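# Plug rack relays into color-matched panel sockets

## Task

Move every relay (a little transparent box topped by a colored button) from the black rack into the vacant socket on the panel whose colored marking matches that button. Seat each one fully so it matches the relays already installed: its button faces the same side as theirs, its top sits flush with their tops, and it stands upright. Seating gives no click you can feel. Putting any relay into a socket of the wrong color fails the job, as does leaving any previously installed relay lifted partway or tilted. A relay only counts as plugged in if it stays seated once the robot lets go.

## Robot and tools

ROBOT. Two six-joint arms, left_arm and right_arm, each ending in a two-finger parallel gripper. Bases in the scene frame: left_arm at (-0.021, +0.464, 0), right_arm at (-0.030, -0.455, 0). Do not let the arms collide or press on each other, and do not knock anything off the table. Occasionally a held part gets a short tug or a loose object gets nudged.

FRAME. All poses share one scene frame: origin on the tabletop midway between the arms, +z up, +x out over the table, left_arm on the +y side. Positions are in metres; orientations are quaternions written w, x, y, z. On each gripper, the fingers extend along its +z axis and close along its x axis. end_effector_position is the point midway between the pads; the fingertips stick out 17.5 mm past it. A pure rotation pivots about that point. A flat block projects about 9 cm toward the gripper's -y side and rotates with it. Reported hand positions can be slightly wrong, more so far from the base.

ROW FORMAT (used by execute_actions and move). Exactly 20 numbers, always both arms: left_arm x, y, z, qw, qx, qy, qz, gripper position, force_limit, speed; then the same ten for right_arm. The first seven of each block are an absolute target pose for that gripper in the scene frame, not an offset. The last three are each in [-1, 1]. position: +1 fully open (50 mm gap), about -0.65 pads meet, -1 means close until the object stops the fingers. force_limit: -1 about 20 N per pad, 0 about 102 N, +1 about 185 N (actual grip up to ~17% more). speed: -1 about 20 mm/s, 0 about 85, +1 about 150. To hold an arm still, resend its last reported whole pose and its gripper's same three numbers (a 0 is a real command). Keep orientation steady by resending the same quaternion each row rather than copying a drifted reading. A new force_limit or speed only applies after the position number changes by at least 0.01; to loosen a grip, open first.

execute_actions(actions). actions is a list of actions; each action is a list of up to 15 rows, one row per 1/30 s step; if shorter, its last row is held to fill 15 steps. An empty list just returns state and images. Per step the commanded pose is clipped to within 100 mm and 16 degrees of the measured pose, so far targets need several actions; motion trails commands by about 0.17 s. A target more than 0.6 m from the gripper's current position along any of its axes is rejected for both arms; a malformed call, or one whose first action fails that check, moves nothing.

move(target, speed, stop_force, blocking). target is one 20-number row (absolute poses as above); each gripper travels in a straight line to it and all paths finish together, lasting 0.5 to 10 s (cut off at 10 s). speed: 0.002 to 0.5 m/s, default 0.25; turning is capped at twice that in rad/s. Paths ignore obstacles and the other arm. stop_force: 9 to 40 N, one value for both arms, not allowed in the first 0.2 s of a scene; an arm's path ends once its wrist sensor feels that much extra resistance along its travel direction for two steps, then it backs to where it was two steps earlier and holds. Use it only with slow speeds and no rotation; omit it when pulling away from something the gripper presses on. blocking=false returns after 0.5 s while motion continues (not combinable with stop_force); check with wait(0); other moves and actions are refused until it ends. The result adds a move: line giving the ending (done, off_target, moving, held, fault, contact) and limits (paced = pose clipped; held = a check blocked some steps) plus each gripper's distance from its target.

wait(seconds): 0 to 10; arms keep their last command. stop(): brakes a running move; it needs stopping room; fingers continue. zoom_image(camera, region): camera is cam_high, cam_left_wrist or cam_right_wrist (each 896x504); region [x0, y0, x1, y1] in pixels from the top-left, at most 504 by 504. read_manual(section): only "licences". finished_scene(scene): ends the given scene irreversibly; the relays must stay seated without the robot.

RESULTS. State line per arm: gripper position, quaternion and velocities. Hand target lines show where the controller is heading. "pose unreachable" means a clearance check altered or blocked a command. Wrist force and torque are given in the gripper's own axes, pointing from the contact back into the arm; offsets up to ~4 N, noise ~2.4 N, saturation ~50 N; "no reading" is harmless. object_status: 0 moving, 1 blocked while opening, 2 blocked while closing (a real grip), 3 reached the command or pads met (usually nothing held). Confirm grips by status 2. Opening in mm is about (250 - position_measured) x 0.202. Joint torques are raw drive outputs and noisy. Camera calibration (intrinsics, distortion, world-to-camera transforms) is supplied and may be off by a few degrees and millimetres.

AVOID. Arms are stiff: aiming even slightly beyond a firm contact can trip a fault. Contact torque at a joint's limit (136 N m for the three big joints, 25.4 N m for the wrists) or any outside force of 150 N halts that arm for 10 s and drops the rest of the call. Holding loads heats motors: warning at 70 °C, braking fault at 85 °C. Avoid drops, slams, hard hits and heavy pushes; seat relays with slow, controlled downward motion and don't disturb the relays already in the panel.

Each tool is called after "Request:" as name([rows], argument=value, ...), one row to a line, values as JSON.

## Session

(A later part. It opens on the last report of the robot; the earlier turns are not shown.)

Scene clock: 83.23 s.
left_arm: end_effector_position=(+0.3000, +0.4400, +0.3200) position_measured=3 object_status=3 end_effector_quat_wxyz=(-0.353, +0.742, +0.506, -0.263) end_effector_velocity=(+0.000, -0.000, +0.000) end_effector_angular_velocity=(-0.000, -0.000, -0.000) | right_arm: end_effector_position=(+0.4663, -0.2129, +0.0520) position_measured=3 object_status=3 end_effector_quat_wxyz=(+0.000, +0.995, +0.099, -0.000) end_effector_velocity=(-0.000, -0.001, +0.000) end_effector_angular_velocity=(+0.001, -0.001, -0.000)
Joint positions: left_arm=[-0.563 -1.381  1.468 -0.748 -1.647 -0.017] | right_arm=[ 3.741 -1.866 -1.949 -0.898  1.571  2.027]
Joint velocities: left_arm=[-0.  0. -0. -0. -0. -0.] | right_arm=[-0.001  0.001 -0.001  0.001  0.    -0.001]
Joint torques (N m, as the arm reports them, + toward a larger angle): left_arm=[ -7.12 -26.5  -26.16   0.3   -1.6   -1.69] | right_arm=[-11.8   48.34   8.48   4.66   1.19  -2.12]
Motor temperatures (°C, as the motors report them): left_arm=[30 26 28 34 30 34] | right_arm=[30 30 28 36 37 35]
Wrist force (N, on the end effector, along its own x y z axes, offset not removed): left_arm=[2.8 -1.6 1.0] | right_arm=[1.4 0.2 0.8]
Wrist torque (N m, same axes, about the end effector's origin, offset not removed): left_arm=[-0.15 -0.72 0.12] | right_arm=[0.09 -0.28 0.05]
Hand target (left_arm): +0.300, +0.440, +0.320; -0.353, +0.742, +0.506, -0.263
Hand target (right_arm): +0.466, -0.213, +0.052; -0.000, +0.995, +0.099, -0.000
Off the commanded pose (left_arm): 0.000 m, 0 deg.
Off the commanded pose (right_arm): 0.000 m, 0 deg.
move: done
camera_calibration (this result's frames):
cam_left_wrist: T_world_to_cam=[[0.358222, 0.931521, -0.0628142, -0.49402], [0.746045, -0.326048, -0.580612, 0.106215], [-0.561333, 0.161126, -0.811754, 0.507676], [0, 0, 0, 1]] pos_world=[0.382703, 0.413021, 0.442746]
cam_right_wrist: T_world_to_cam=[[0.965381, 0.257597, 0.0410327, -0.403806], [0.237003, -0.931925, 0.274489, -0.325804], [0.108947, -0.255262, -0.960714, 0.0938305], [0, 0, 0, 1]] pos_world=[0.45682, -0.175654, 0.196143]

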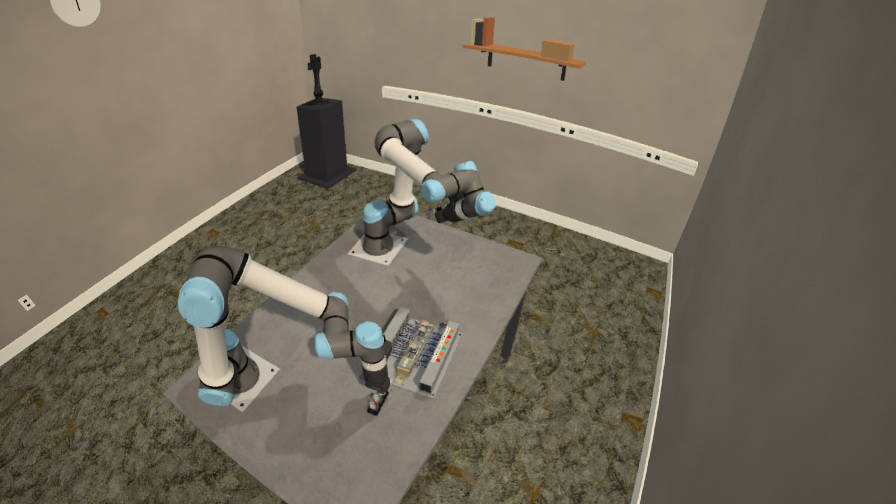

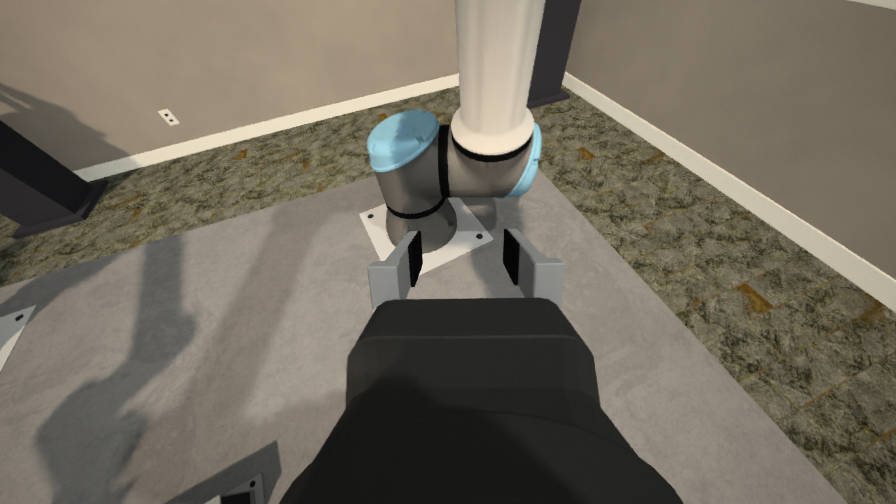

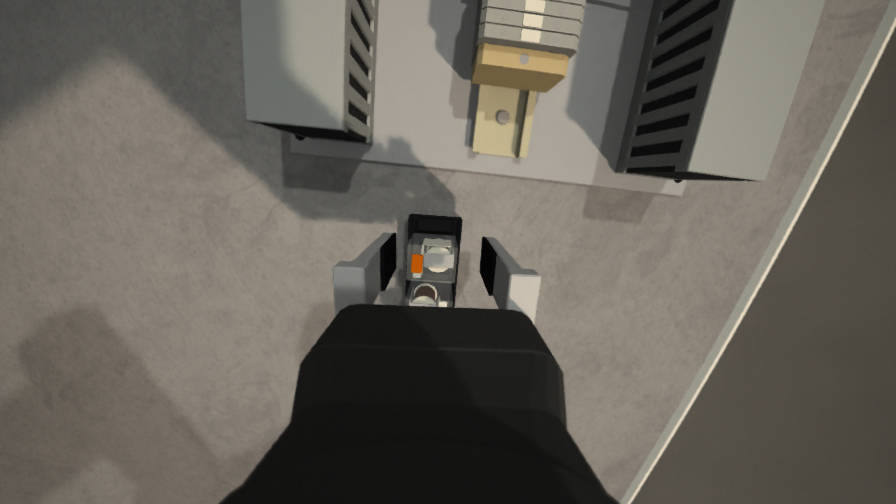

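Request:
execute_actions([
  [[0.30,0.44,0.32,-0.353,0.742,0.506,-0.263,1,0,0,0.4664,-0.2136,0.052,0,0.995,0.0993,0,1,-0.4,0]],
  [[0.30,0.44,0.32,-0.353,0.742,0.506,-0.263,1,0,0,0.4664,-0.2136,0.052,0,0.995,0.0993,0,-1,-0.4,-0.5]],
  [[0.30,0.44,0.32,-0.353,0.742,0.506,-0.263,1,0,0,0.4664,-0.2136,0.052,0,0.995,0.0993,0,-1,-0.4,-0.5]],
])

Request:
zoom_image(camera="cam_right_wrist", region=[360,150,520,310])

Scene clock: 87.83 s.
left_arm: end_effector_position=(+0.3000, +0.4400, +0.3200) position_measured=3 object_status=3 end_effector_quat_wxyz=(-0.353, +0.742, +0.506, -0.263) end_effector_velocity=(-0.000, -0.000, -0.000) end_effector_angular_velocity=(+0.000, +0.001, +0.001) | right_arm: end_effector_position=(+0.4664, -0.2136, +0.0520) position_measured=119 object_status=2 end_effector_quat_wxyz=(-0.000, +0.995, +0.099, -0.000) end_effector_velocity=(-0.000, -0.000, -0.000) end_effector_angular_velocity=(-0.001, +0.001, +0.000)
Joint positions: left_arm=[-0.563 -1.381  1.468 -0.748 -1.647 -0.017] | right_arm=[ 3.74  -1.865 -1.95  -0.897  1.571  2.026]
Joint velocities: left_arm=[-0.     0.     0.001  0.    -0.001 -0.   ] | right_arm=[ 0. -0. -0. -0. -0. -0.]
Joint torques (N m, as the arm reports them, + toward a larger angle): left_arm=[ -7.05 -22.84 -26.16  -0.19  -1.26  -1.61] | right_arm=[-11.93  48.67  10.97   4.76   1.26  -1.95]
Motor temperatures (°C, as the motors report them): left_arm=[30 26 28 34 30 34] | right_arm=[30 30 28 36 37 35]
Wrist force (N, on the end effector, along its own x y z axes, offset not removed): left_arm=[2.8 -1.0 -1.1] | right_arm=[0.6 1.2 -0.1]
Wrist torque (N m, same axes, about the end effector's origin, offset not removed): left_arm=[-0.09 -0.58 0.15] | right_arm=[0.28 -0.24 0.05]
Hand target (left_arm): +0.300, +0.440, +0.320; -0.353, +0.742, +0.506, -0.263
Hand target (right_arm): +0.466, -0.214, +0.052; -0.000, +0.995, +0.099, +0.000
Off the commanded pose (left_arm): 0.000 m, 0 deg.
Off the commanded pose (right_arm): 0.000 m, 0 deg.
camera_calibration (this result's frames):
cam_left_wrist: T_world_to_cam=[[0.358222, 0.931521, -0.062814, -0.49402], [0.746043, -0.326047, -0.580615, 0.106215], [-0.561335, 0.161127, -0.811752, 0.507675], [0, 0, 0, 1]] pos_world=[0.382703, 0.413021, 0.442744]
cam_right_wrist: T_world_to_cam=[[0.965377, 0.257596, 0.0411209, -0.403718], [0.236986, -0.931946, 0.274434, -0.326426], [0.109015, -0.255187, -0.960726, 0.0936445], [0, 0, 0, 1]] pos_world=[0.45689, -0.176319, 0.19615]

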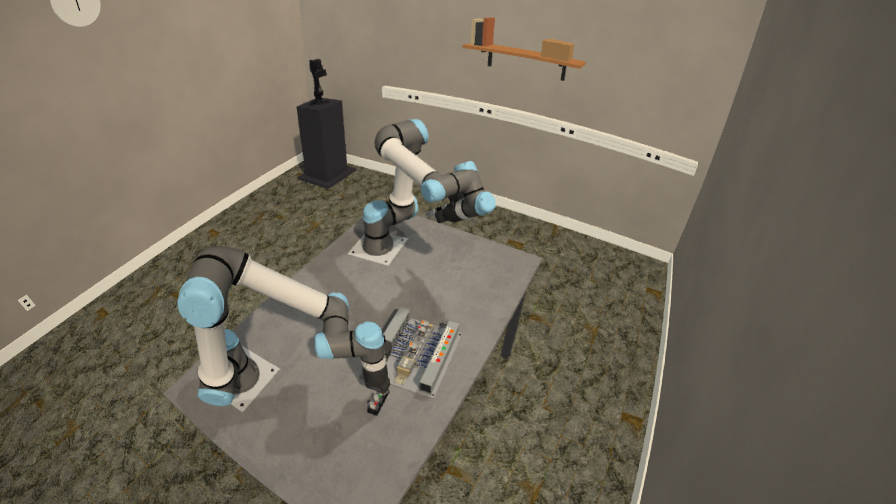

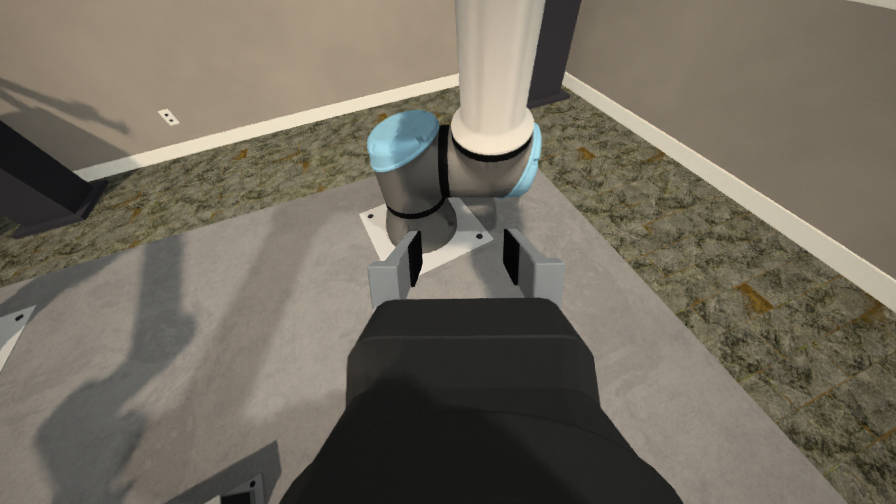

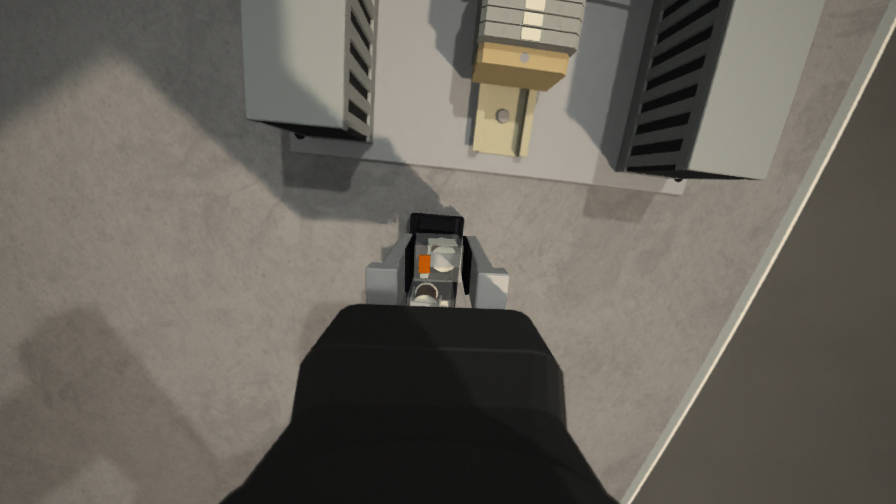

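Region (360, 150, 520, 310) of cam_right_wrist's 896x504 image, scaled by 3.150, with more detail than that image has.

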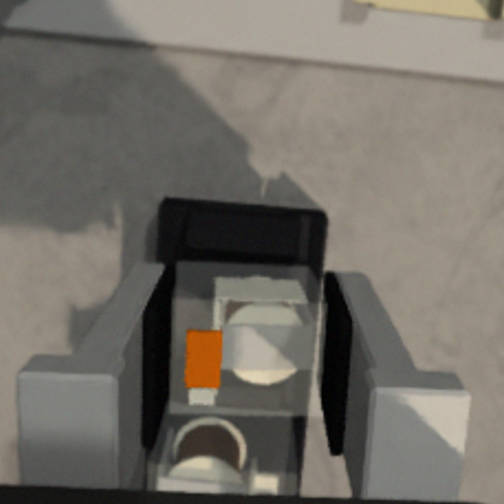

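Request:
move(target=[0.30,0.44,0.32,-0.353,0.742,0.506,-0.263,1,0,0,0.4664,-0.2136,0.078,0,0.995,0.0993,0,-1,-0.4,-0.5], speed=0.04)

Request:
zoom_image(camera="cam_right_wrist", region=[360,150,520,310])

Scene clock: 92.93 s.
left_arm: end_effector_position=(+0.3000, +0.4400, +0.3200) position_measured=3 object_status=3 end_effector_quat_wxyz=(-0.353, +0.742, +0.506, -0.263) end_effector_velocity=(+0.001, +0.000, -0.000) end_effector_angular_velocity=(-0.001, -0.002, +0.000) | right_arm: end_effector_position=(+0.4665, -0.2136, +0.0777) position_measured=119 object_status=2 end_effector_quat_wxyz=(-0.000, +0.995, +0.099, +0.000) end_effector_velocity=(-0.000, -0.000, +0.003) end_effector_angular_velocity=(-0.000, +0.000, +0.000)
Joint positions: left_arm=[-0.563 -1.381  1.468 -0.748 -1.647 -0.017] | right_arm=[ 3.74  -1.827 -1.921 -0.965  1.571  2.026]
Joint velocities: left_arm=[ 0.001  0.    -0.001 -0.001  0.     0.   ] | right_arm=[ 0.     0.004  0.003 -0.007 -0.    -0.   ]
Joint torques (N m, as the arm reports them, + toward a larger angle): left_arm=[ -7.84 -22.57 -26.39  -0.51  -1.15  -1.67] | right_arm=[-10.58  47.66  32.     1.79   0.62  -1.75]
Motor temperatures (°C, as the motors report them): left_arm=[30 26 28 34 30 34] | right_arm=[30 30 28 36 37 35]
Wrist force (N, on the end effector, along its own x y z axes, offset not removed): left_arm=[2.4 0.5 0.0] | right_arm=[2.0 0.3 0.1]
Wrist torque (N m, same axes, about the end effector's origin, offset not removed): left_arm=[0.20 -0.55 0.04] | right_arm=[0.19 -0.37 0.01]
Hand target (left_arm): +0.300, +0.440, +0.320; -0.353, +0.742, +0.506, -0.263
Hand target (right_arm): +0.466, -0.214, +0.078; -0.000, +0.995, +0.099, +0.000
Off the commanded pose (left_arm): 0.000 m, 0 deg.
Off the commanded pose (right_arm): 0.000 m, 0 deg.
move: done
camera_calibration (this result's frames):
cam_left_wrist: T_world_to_cam=[[0.358222, 0.931521, -0.062814, -0.49402], [0.746043, -0.326047, -0.580615, 0.106215], [-0.561335, 0.161127, -0.811752, 0.507675], [0, 0, 0, 1]] pos_world=[0.382703, 0.413021, 0.442744]
cam_right_wrist: T_world_to_cam=[[0.965377, 0.257592, 0.0411509, -0.40484], [0.236975, -0.931952, 0.274422, -0.333461], [0.109039, -0.255169, -0.960729, 0.118339], [0, 0, 0, 1]] pos_world=[0.456941, -0.17629, 0.22186]

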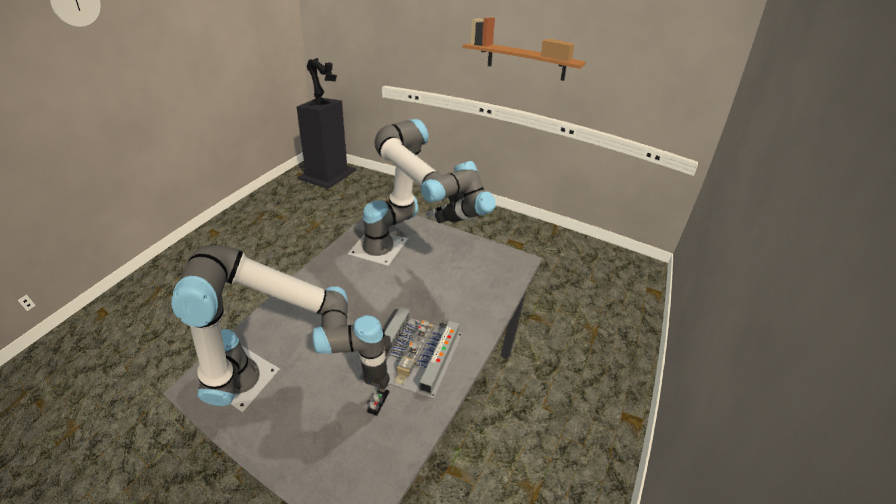

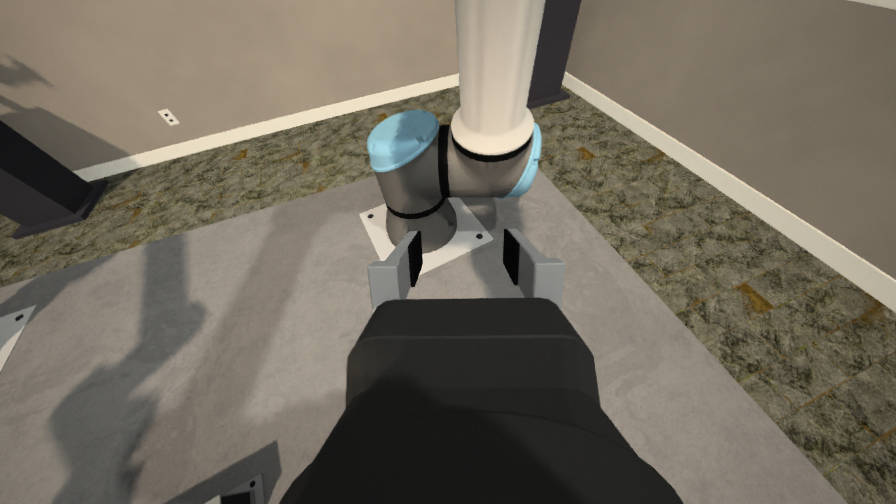

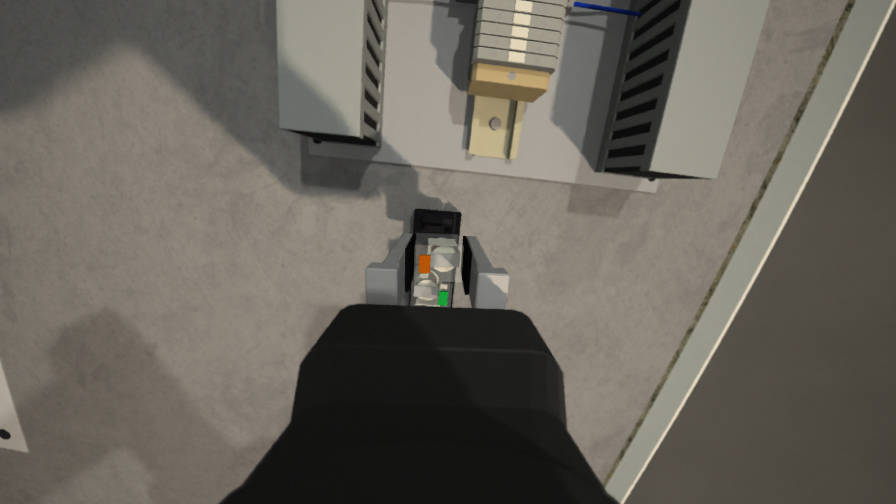

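Region (360, 150, 520, 310) of cam_right_wrist's 896x504 image, scaled by 3.150, with more detail than that image has.

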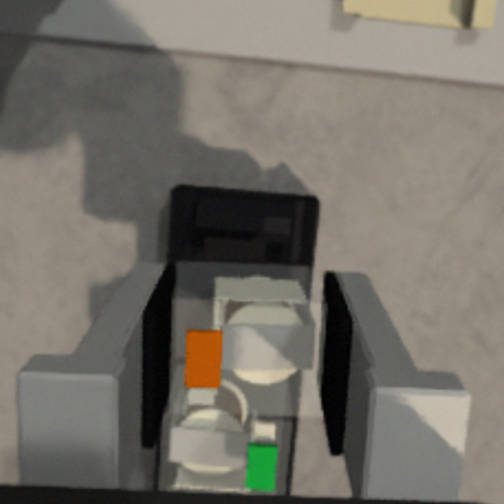

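Request:
move(target=[0.30,0.44,0.32,-0.353,0.742,0.506,-0.263,1,0,0,0.4664,-0.2136,0.14,0,0.995,0.0993,0,-1,-0.4,-0.5], speed=0.2)

Request:
move(target=[0.30,0.44,0.32,-0.353,0.742,0.506,-0.263,1,0,0,0.466,-0.04,0.145,0,0.99725,0.0741,0,-1,-0.4,-0.5], speed=0.3)

Scene clock: 103.57 s.
left_arm: end_effector_position=(+0.3000, +0.4400, +0.3200) position_measured=3 object_status=3 end_effector_quat_wxyz=(-0.353, +0.742, +0.506, -0.263) end_effector_velocity=(-0.000, +0.000, -0.000) end_effector_angular_velocity=(+0.000, +0.001, +0.001) | right_arm: end_effector_position=(+0.4665, -0.2135, +0.1397) position_measured=119 object_status=2 end_effector_quat_wxyz=(-0.000, +0.995, +0.099, +0.000) end_effector_velocity=(-0.000, -0.000, +0.002) end_effector_angular_velocity=(-0.001, +0.001, -0.000)
Joint positions: left_arm=[-0.563 -1.381  1.468 -0.748 -1.647 -0.017] | right_arm=[ 3.74  -1.75  -1.835 -1.127  1.571  2.026]
Joint velocities: left_arm=[ 0.001 -0.     0.001  0.    -0.001 -0.   ] | right_arm=[-0.     0.001  0.004 -0.006 -0.    -0.   ]
Joint torques (N m, as the arm reports them, + toward a larger angle): left_arm=[ -7.68 -23.08 -26.01  -1.12  -0.75  -1.85] | right_arm=[-7.99 45.87 33.18  2.05 -0.02 -1.31]
Motor temperatures (°C, as the motors report them): left_arm=[30 26 28 34 30 34] | right_arm=[30 30 28 36 37 35]
Wrist force (N, on the end effector, along its own x y z axes, offset not removed): left_arm=[3.1 -1.1 0.8] | right_arm=[1.4 -0.1 -0.7]
Wrist torque (N m, same axes, about the end effector's origin, offset not removed): left_arm=[-0.14 -0.69 0.06] | right_arm=[0.00 -0.22 0.04]
Hand target (left_arm): +0.300, +0.440, +0.320; -0.353, +0.742, +0.506, -0.263
Hand target (right_arm): +0.467, -0.214, +0.140; -0.000, +0.995, +0.099, +0.000
Off the commanded pose (left_arm): 0.000 m, 0 deg.
Off the commanded pose (right_arm): 0.000 m, 0 deg.
move: done
camera_calibration (this result's frames):
cam_left_wrist: T_world_to_cam=[[0.358222, 0.931521, -0.062814, -0.49402], [0.746043, -0.326047, -0.580615, 0.106215], [-0.561335, 0.161127, -0.811752, 0.507675], [0, 0, 0, 1]] pos_world=[0.382703, 0.413021, 0.442744]
cam_right_wrist: T_world_to_cam=[[0.96538, 0.257577, 0.0411847, -0.40749], [0.236954, -0.931962, 0.274408, -0.350442], [0.109064, -0.255149, -0.960731, 0.177923], [0, 0, 0, 1]] pos_world=[0.457017, -0.176242, 0.283883]

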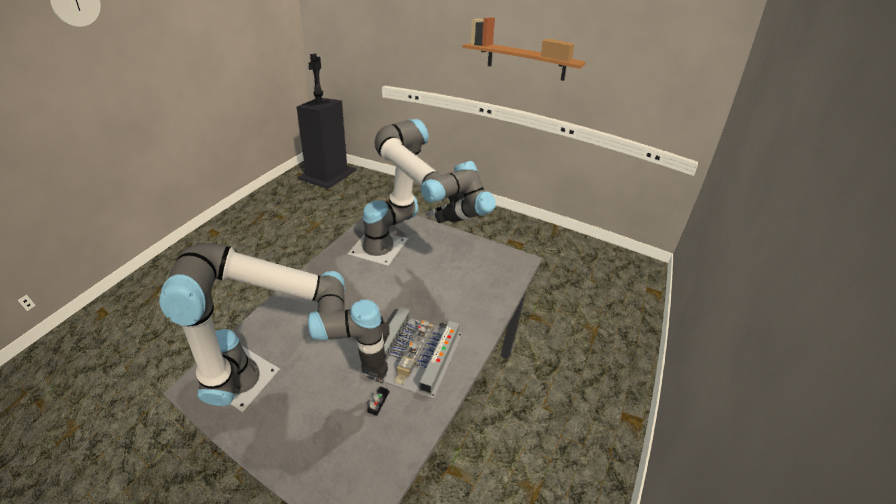

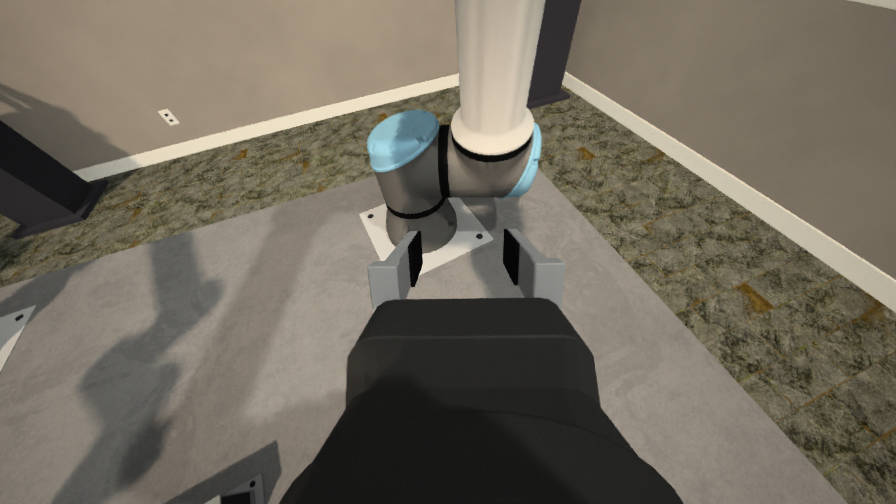

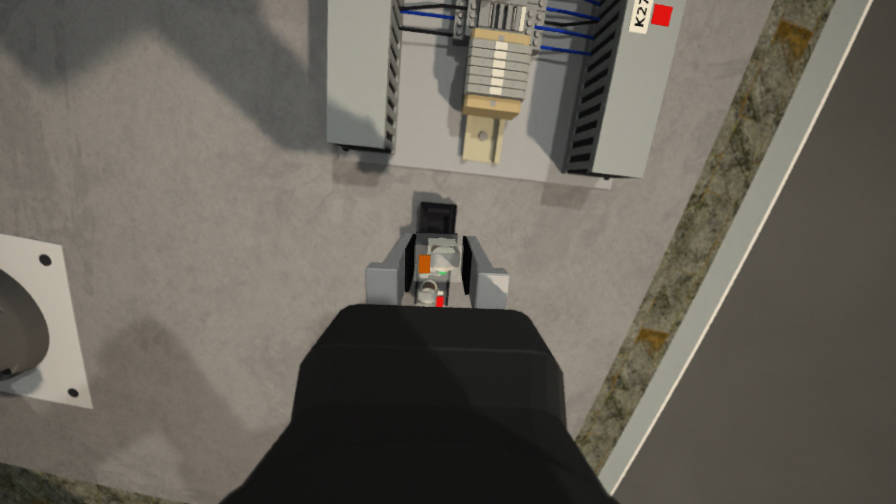

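Scene clock: 104.80 s.
left_arm: end_effector_position=(+0.3000, +0.4400, +0.3200) position_measured=3 object_status=3 end_effector_quat_wxyz=(-0.353, +0.742, +0.506, -0.263) end_effector_velocity=(+0.000, -0.000, +0.000) end_effector_angular_velocity=(-0.001, -0.001, +0.001) | right_arm: end_effector_position=(+0.4661, -0.0403, +0.1448) position_measured=119 object_status=2 end_effector_quat_wxyz=(+0.000, +0.997, +0.074, +0.000) end_effector_velocity=(+0.000, +0.002, -0.000) end_effector_angular_velocity=(-0.002, +0.002, -0.001)
Joint positions: left_arm=[-0.563 -1.381  1.468 -0.748 -1.647 -0.017] | right_arm=[ 3.96  -1.941 -1.568 -1.203  1.57   2.297]
Joint velocities: left_arm=[ 0.    -0.    -0.001 -0.001 -0.001 -0.   ] | right_arm=[ 0.002 -0.005  0.007 -0.005 -0.     0.003]
Joint torques (N m, as the arm reports them, + toward a larger angle): left_arm=[ -7.18 -24.16 -25.92  -0.98  -0.78  -1.95] | right_arm=[14.52 27.7  35.32  1.75 -1.71  2.5 ]
Motor temperatures (°C, as the motors report them): left_arm=[30 26 28 34 30 34] | right_arm=[30 30 28 36 37 35]
Wrist force (N, on the end effector, along its own x y z axes, offset not removed): left_arm=[3.1 -0.9 1.6] | right_arm=[1.1 0.6 0.6]
Wrist torque (N m, same axes, about the end effector's origin, offset not removed): left_arm=[-0.02 -0.77 0.03] | right_arm=[0.20 -0.21 -0.05]
Hand target (left_arm): +0.300, +0.440, +0.320; -0.353, +0.742, +0.506, -0.263
Hand target (right_arm): +0.466, -0.040, +0.145; +0.000, +0.997, +0.074, +0.000
Off the commanded pose (left_arm): 0.000 m, 0 deg.
Off the commanded pose (right_arm): 0.000 m, 0 deg.
move: done
camera_calibration (this result's frames):
cam_left_wrist: T_world_to_cam=[[0.358222, 0.931521, -0.0628141, -0.49402], [0.746043, -0.326047, -0.580615, 0.106215], [-0.561335, 0.161127, -0.811752, 0.507675], [0, 0, 0, 1]] pos_world=[0.382703, 0.413021, 0.442744]
cam_right_wrist: T_world_to_cam=[[0.977144, 0.208536, 0.0412528, -0.459376], [0.189565, -0.942617, 0.274841, -0.168751], [0.0961999, -0.260739, -0.960604, 0.232806], [0, 0, 0, 1]] pos_world=[0.45847, -0.00256948, 0.288965]

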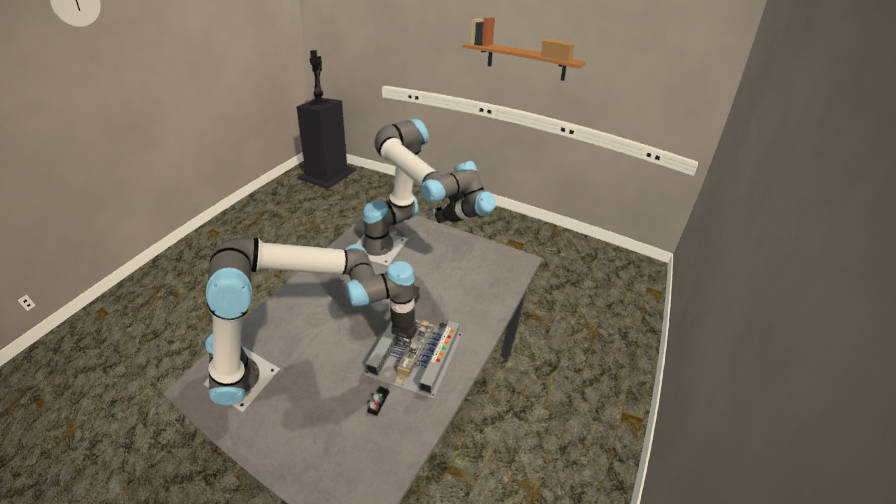

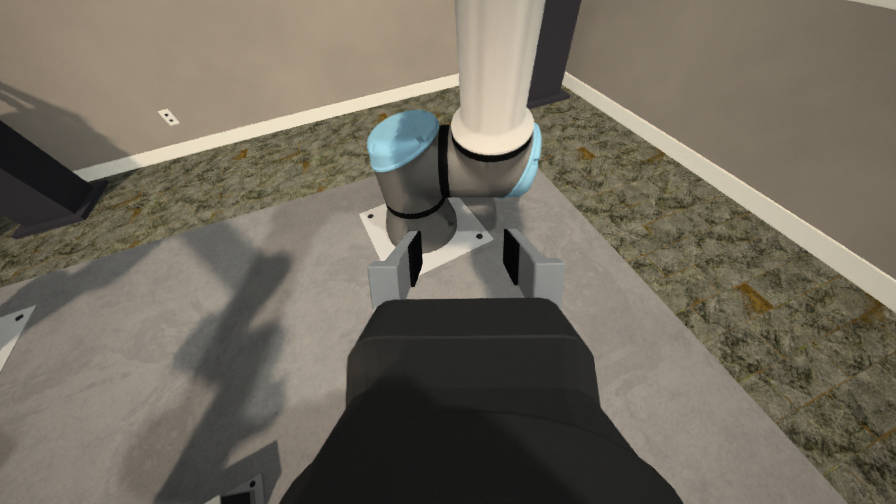

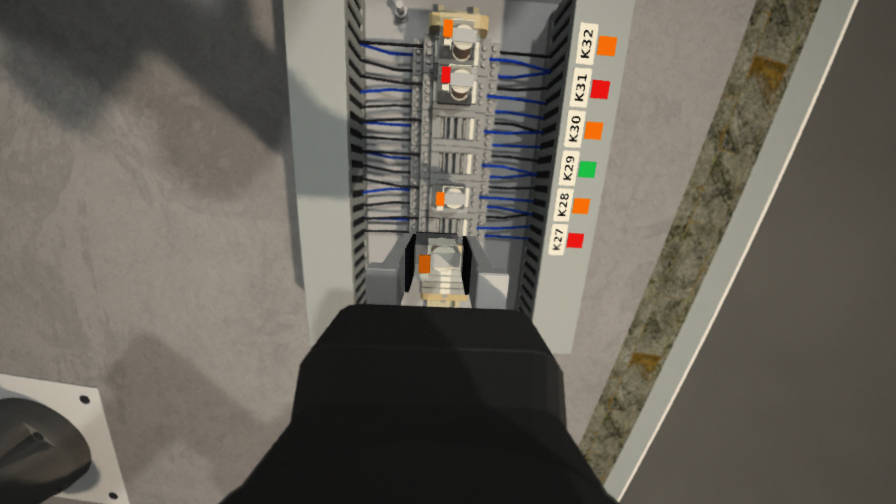

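Request:
zoom_image(camera="cam_right_wrist", region=[380,0,540,300])

Region (380, 0, 540, 300) of cam_right_wrist's 896x504 image, scaled by 1.680, with more detail than that image has; it fills the left 269 columns of this view, and the rest is white.

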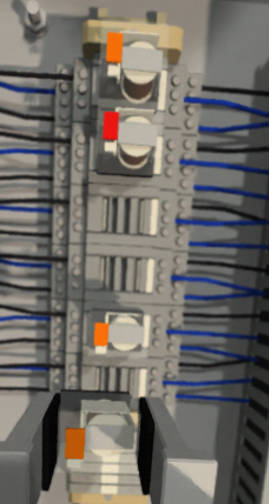

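Request:
move(target=[0.30,0.44,0.32,-0.353,0.742,0.506,-0.263,1,0,0,0.4617,0.0385,0.135,0,0.99671,0.08107,0,-1,-0.4,-0.5], speed=0.2)

Request:
move(target=[0.30,0.44,0.32,-0.353,0.742,0.506,-0.263,1,0,0,0.4617,0.0385,0.095,0,0.99671,0.08107,0,-1,-0.4,-0.5], speed=0.1)

Request:
zoom_image(camera="cam_right_wrist", region=[360,150,520,310])

Scene clock: 131.10 s.
left_arm: end_effector_position=(+0.3000, +0.4400, +0.3200) position_measured=3 object_status=3 end_effector_quat_wxyz=(-0.353, +0.742, +0.506, -0.263) end_effector_velocity=(+0.000, +0.000, -0.000) end_effector_angular_velocity=(-0.000, -0.002, +0.000) | right_arm: end_effector_position=(+0.4617, +0.0382, +0.1349) position_measured=119 object_status=2 end_effector_quat_wxyz=(+0.000, +0.997, +0.081, +0.000) end_effector_velocity=(+0.000, +0.002, +0.000) end_effector_angular_velocity=(+0.000, -0.000, +0.000)
Joint positions: left_arm=[-0.563 -1.381  1.468 -0.748 -1.647 -0.017] | right_arm=[ 4.039 -2.059 -1.422 -1.232  1.571  2.362]
Joint velocities: left_arm=[ 0.001 -0.    -0.    -0.002  0.001 -0.   ] | right_arm=[ 0.002 -0.004  0.006 -0.001 -0.     0.001]
Joint torques (N m, as the arm reports them, + toward a larger angle): left_arm=[ -6.29 -23.04 -25.99  -1.57  -0.66  -1.8 ] | right_arm=[14.22 34.6  34.    1.62  1.35  2.36]
Motor temperatures (°C, as the motors report them): left_arm=[30 26 28 34 30 34] | right_arm=[30 30 28 36 37 35]
Wrist force (N, on the end effector, along its own x y z axes, offset not removed): left_arm=[2.6 -0.3 0.3] | right_arm=[0.5 1.2 0.3]
Wrist torque (N m, same axes, about the end effector's origin, offset not removed): left_arm=[0.04 -0.60 0.11] | right_arm=[0.25 -0.16 0.02]
Hand target (left_arm): +0.300, +0.440, +0.320; -0.353, +0.742, +0.506, -0.263
Hand target (right_arm): +0.462, +0.038, +0.135; +0.000, +0.997, +0.081, +0.000
Off the commanded pose (left_arm): 0.000 m, 0 deg.
Off the commanded pose (right_arm): 0.000 m, 0 deg.
move: done
camera_calibration (this result's frames):
cam_left_wrist: T_world_to_cam=[[0.358222, 0.931521, -0.0628142, -0.49402], [0.746043, -0.326047, -0.580615, 0.106215], [-0.561335, 0.161127, -0.811752, 0.507675], [0, 0, 0, 1]] pos_world=[0.382703, 0.413021, 0.442744]
cam_right_wrist: T_world_to_cam=[[0.974165, 0.222045, 0.0412113, -0.470219], [0.202637, -0.939973, 0.27457, -0.097249], [0.0997046, -0.259126, -0.960684, 0.242546], [0, 0, 0, 1]] pos_world=[0.453594, 0.0758485, 0.27909]

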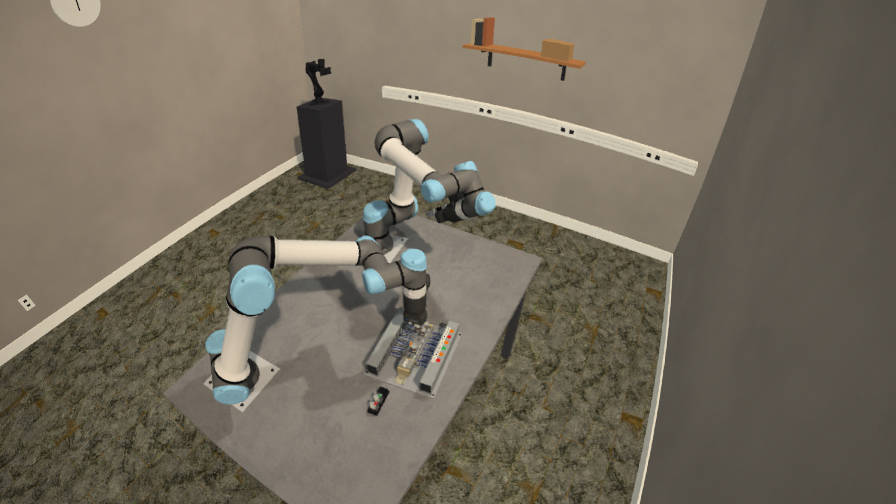

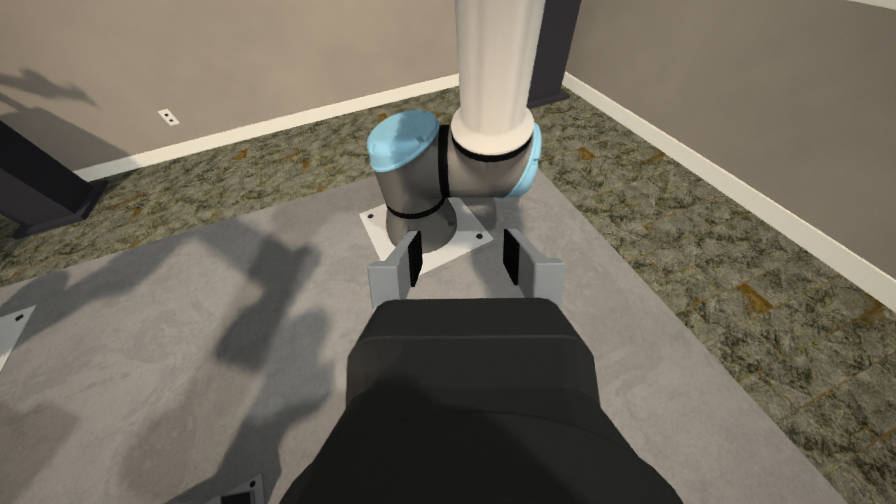

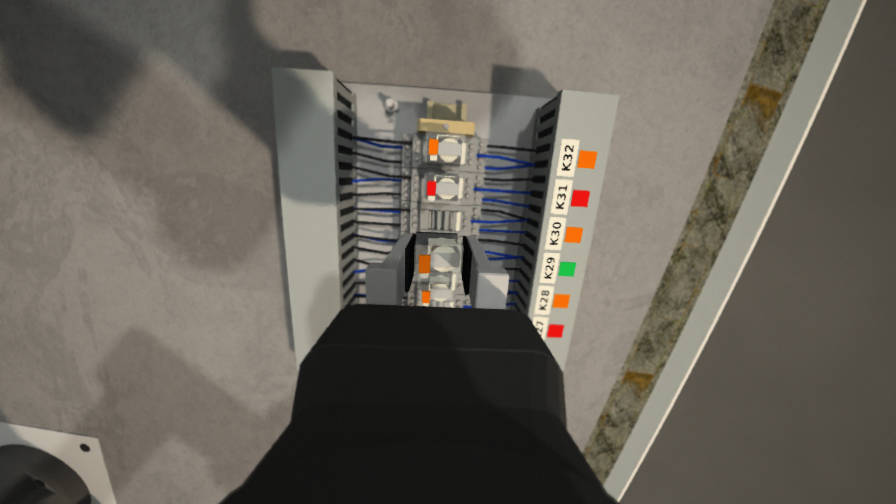

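Scene clock: 132.00 s.
left_arm: end_effector_position=(+0.3000, +0.4400, +0.3200) position_measured=3 object_status=3 end_effector_quat_wxyz=(-0.353, +0.742, +0.506, -0.263) end_effector_velocity=(-0.001, +0.000, -0.001) end_effector_angular_velocity=(+0.001, +0.002, -0.000) | right_arm: end_effector_position=(+0.4616, +0.0384, +0.0953) position_measured=119 object_status=2 end_effector_quat_wxyz=(+0.000, +0.997, +0.081, -0.000) end_effector_velocity=(+0.000, -0.000, -0.003) end_effector_angular_velocity=(-0.000, +0.000, -0.000)
Joint positions: left_arm=[-0.563 -1.381  1.468 -0.748 -1.647 -0.017] | right_arm=[ 4.04  -2.094 -1.476 -1.143  1.571  2.362]
Joint velocities: left_arm=[-0.    -0.     0.003 -0.     0.     0.   ] | right_arm=[-0.    -0.003 -0.003  0.005 -0.     0.   ]
Joint torques (N m, as the arm reports them, + toward a larger angle): left_arm=[ -7.57 -23.97 -26.68  -1.32  -0.52  -1.66] | right_arm=[13.93 33.55 12.88  4.7   1.26  2.42]
Motor temperatures (°C, as the motors report them): left_arm=[30 26 28 34 30 34] | right_arm=[30 30 28 36 37 35]
Wrist force (N, on the end effector, along its own x y z axes, offset not removed): left_arm=[3.4 -1.5 1.2] | right_arm=[1.1 2.3 0.9]
Wrist torque (N m, same axes, about the end effector's origin, offset not removed): left_arm=[-0.14 -0.74 0.00] | right_arm=[0.51 -0.17 0.02]
Hand target (left_arm): +0.300, +0.440, +0.320; -0.353, +0.742, +0.506, -0.263
Hand target (right_arm): +0.462, +0.038, +0.095; +0.000, +0.997, +0.081, -0.000
Off the commanded pose (left_arm): 0.000 m, 0 deg.
Off the commanded pose (right_arm): 0.000 m, 0 deg.
move: done
camera_calibration (this result's frames):
cam_left_wrist: T_world_to_cam=[[0.358222, 0.931521, -0.062814, -0.49402], [0.746044, -0.326047, -0.580613, 0.106214], [-0.561334, 0.161127, -0.811753, 0.507675], [0, 0, 0, 1]] pos_world=[0.382704, 0.413021, 0.442744]
cam_right_wrist: T_world_to_cam=[[0.974162, 0.222079, 0.0410965, -0.468507], [0.20271, -0.93999, 0.27446, -0.0861967], [0.0995821, -0.259038, -0.96072, 0.204586], [0, 0, 0, 1]] pos_world=[0.453501, 0.076017, 0.239461]

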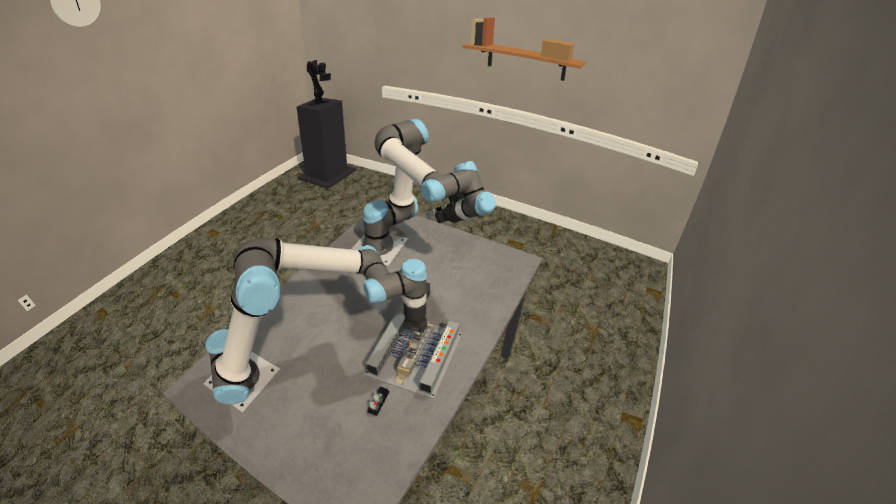

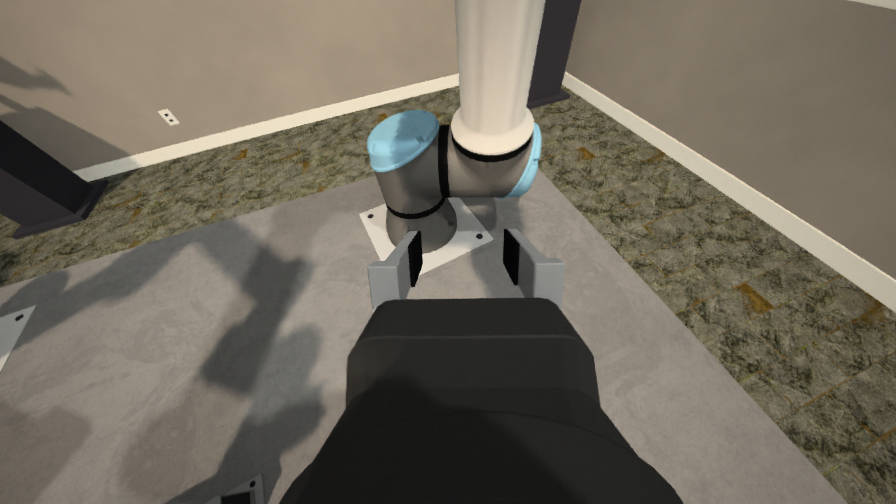

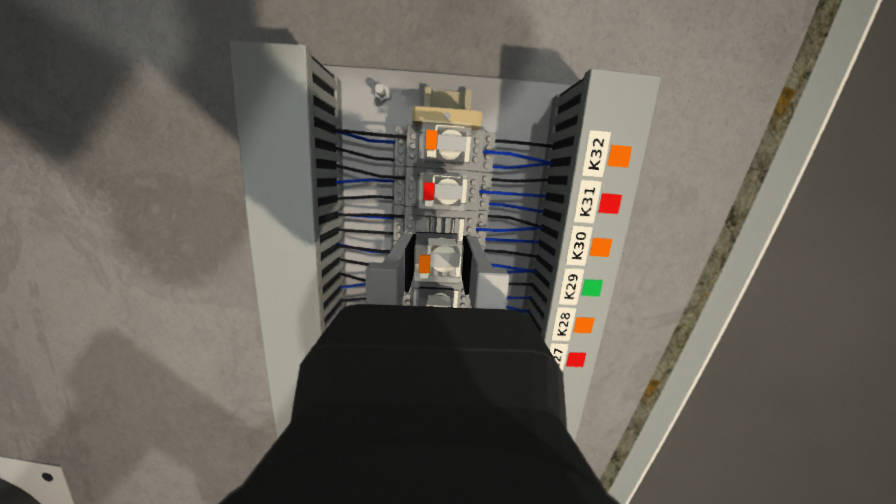

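Region (360, 150, 520, 310) of cam_right_wrist's 896x504 image, scaled by 3.150, with more detail than that image has.

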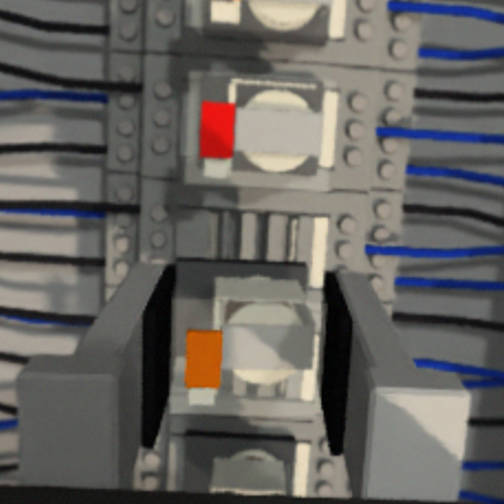

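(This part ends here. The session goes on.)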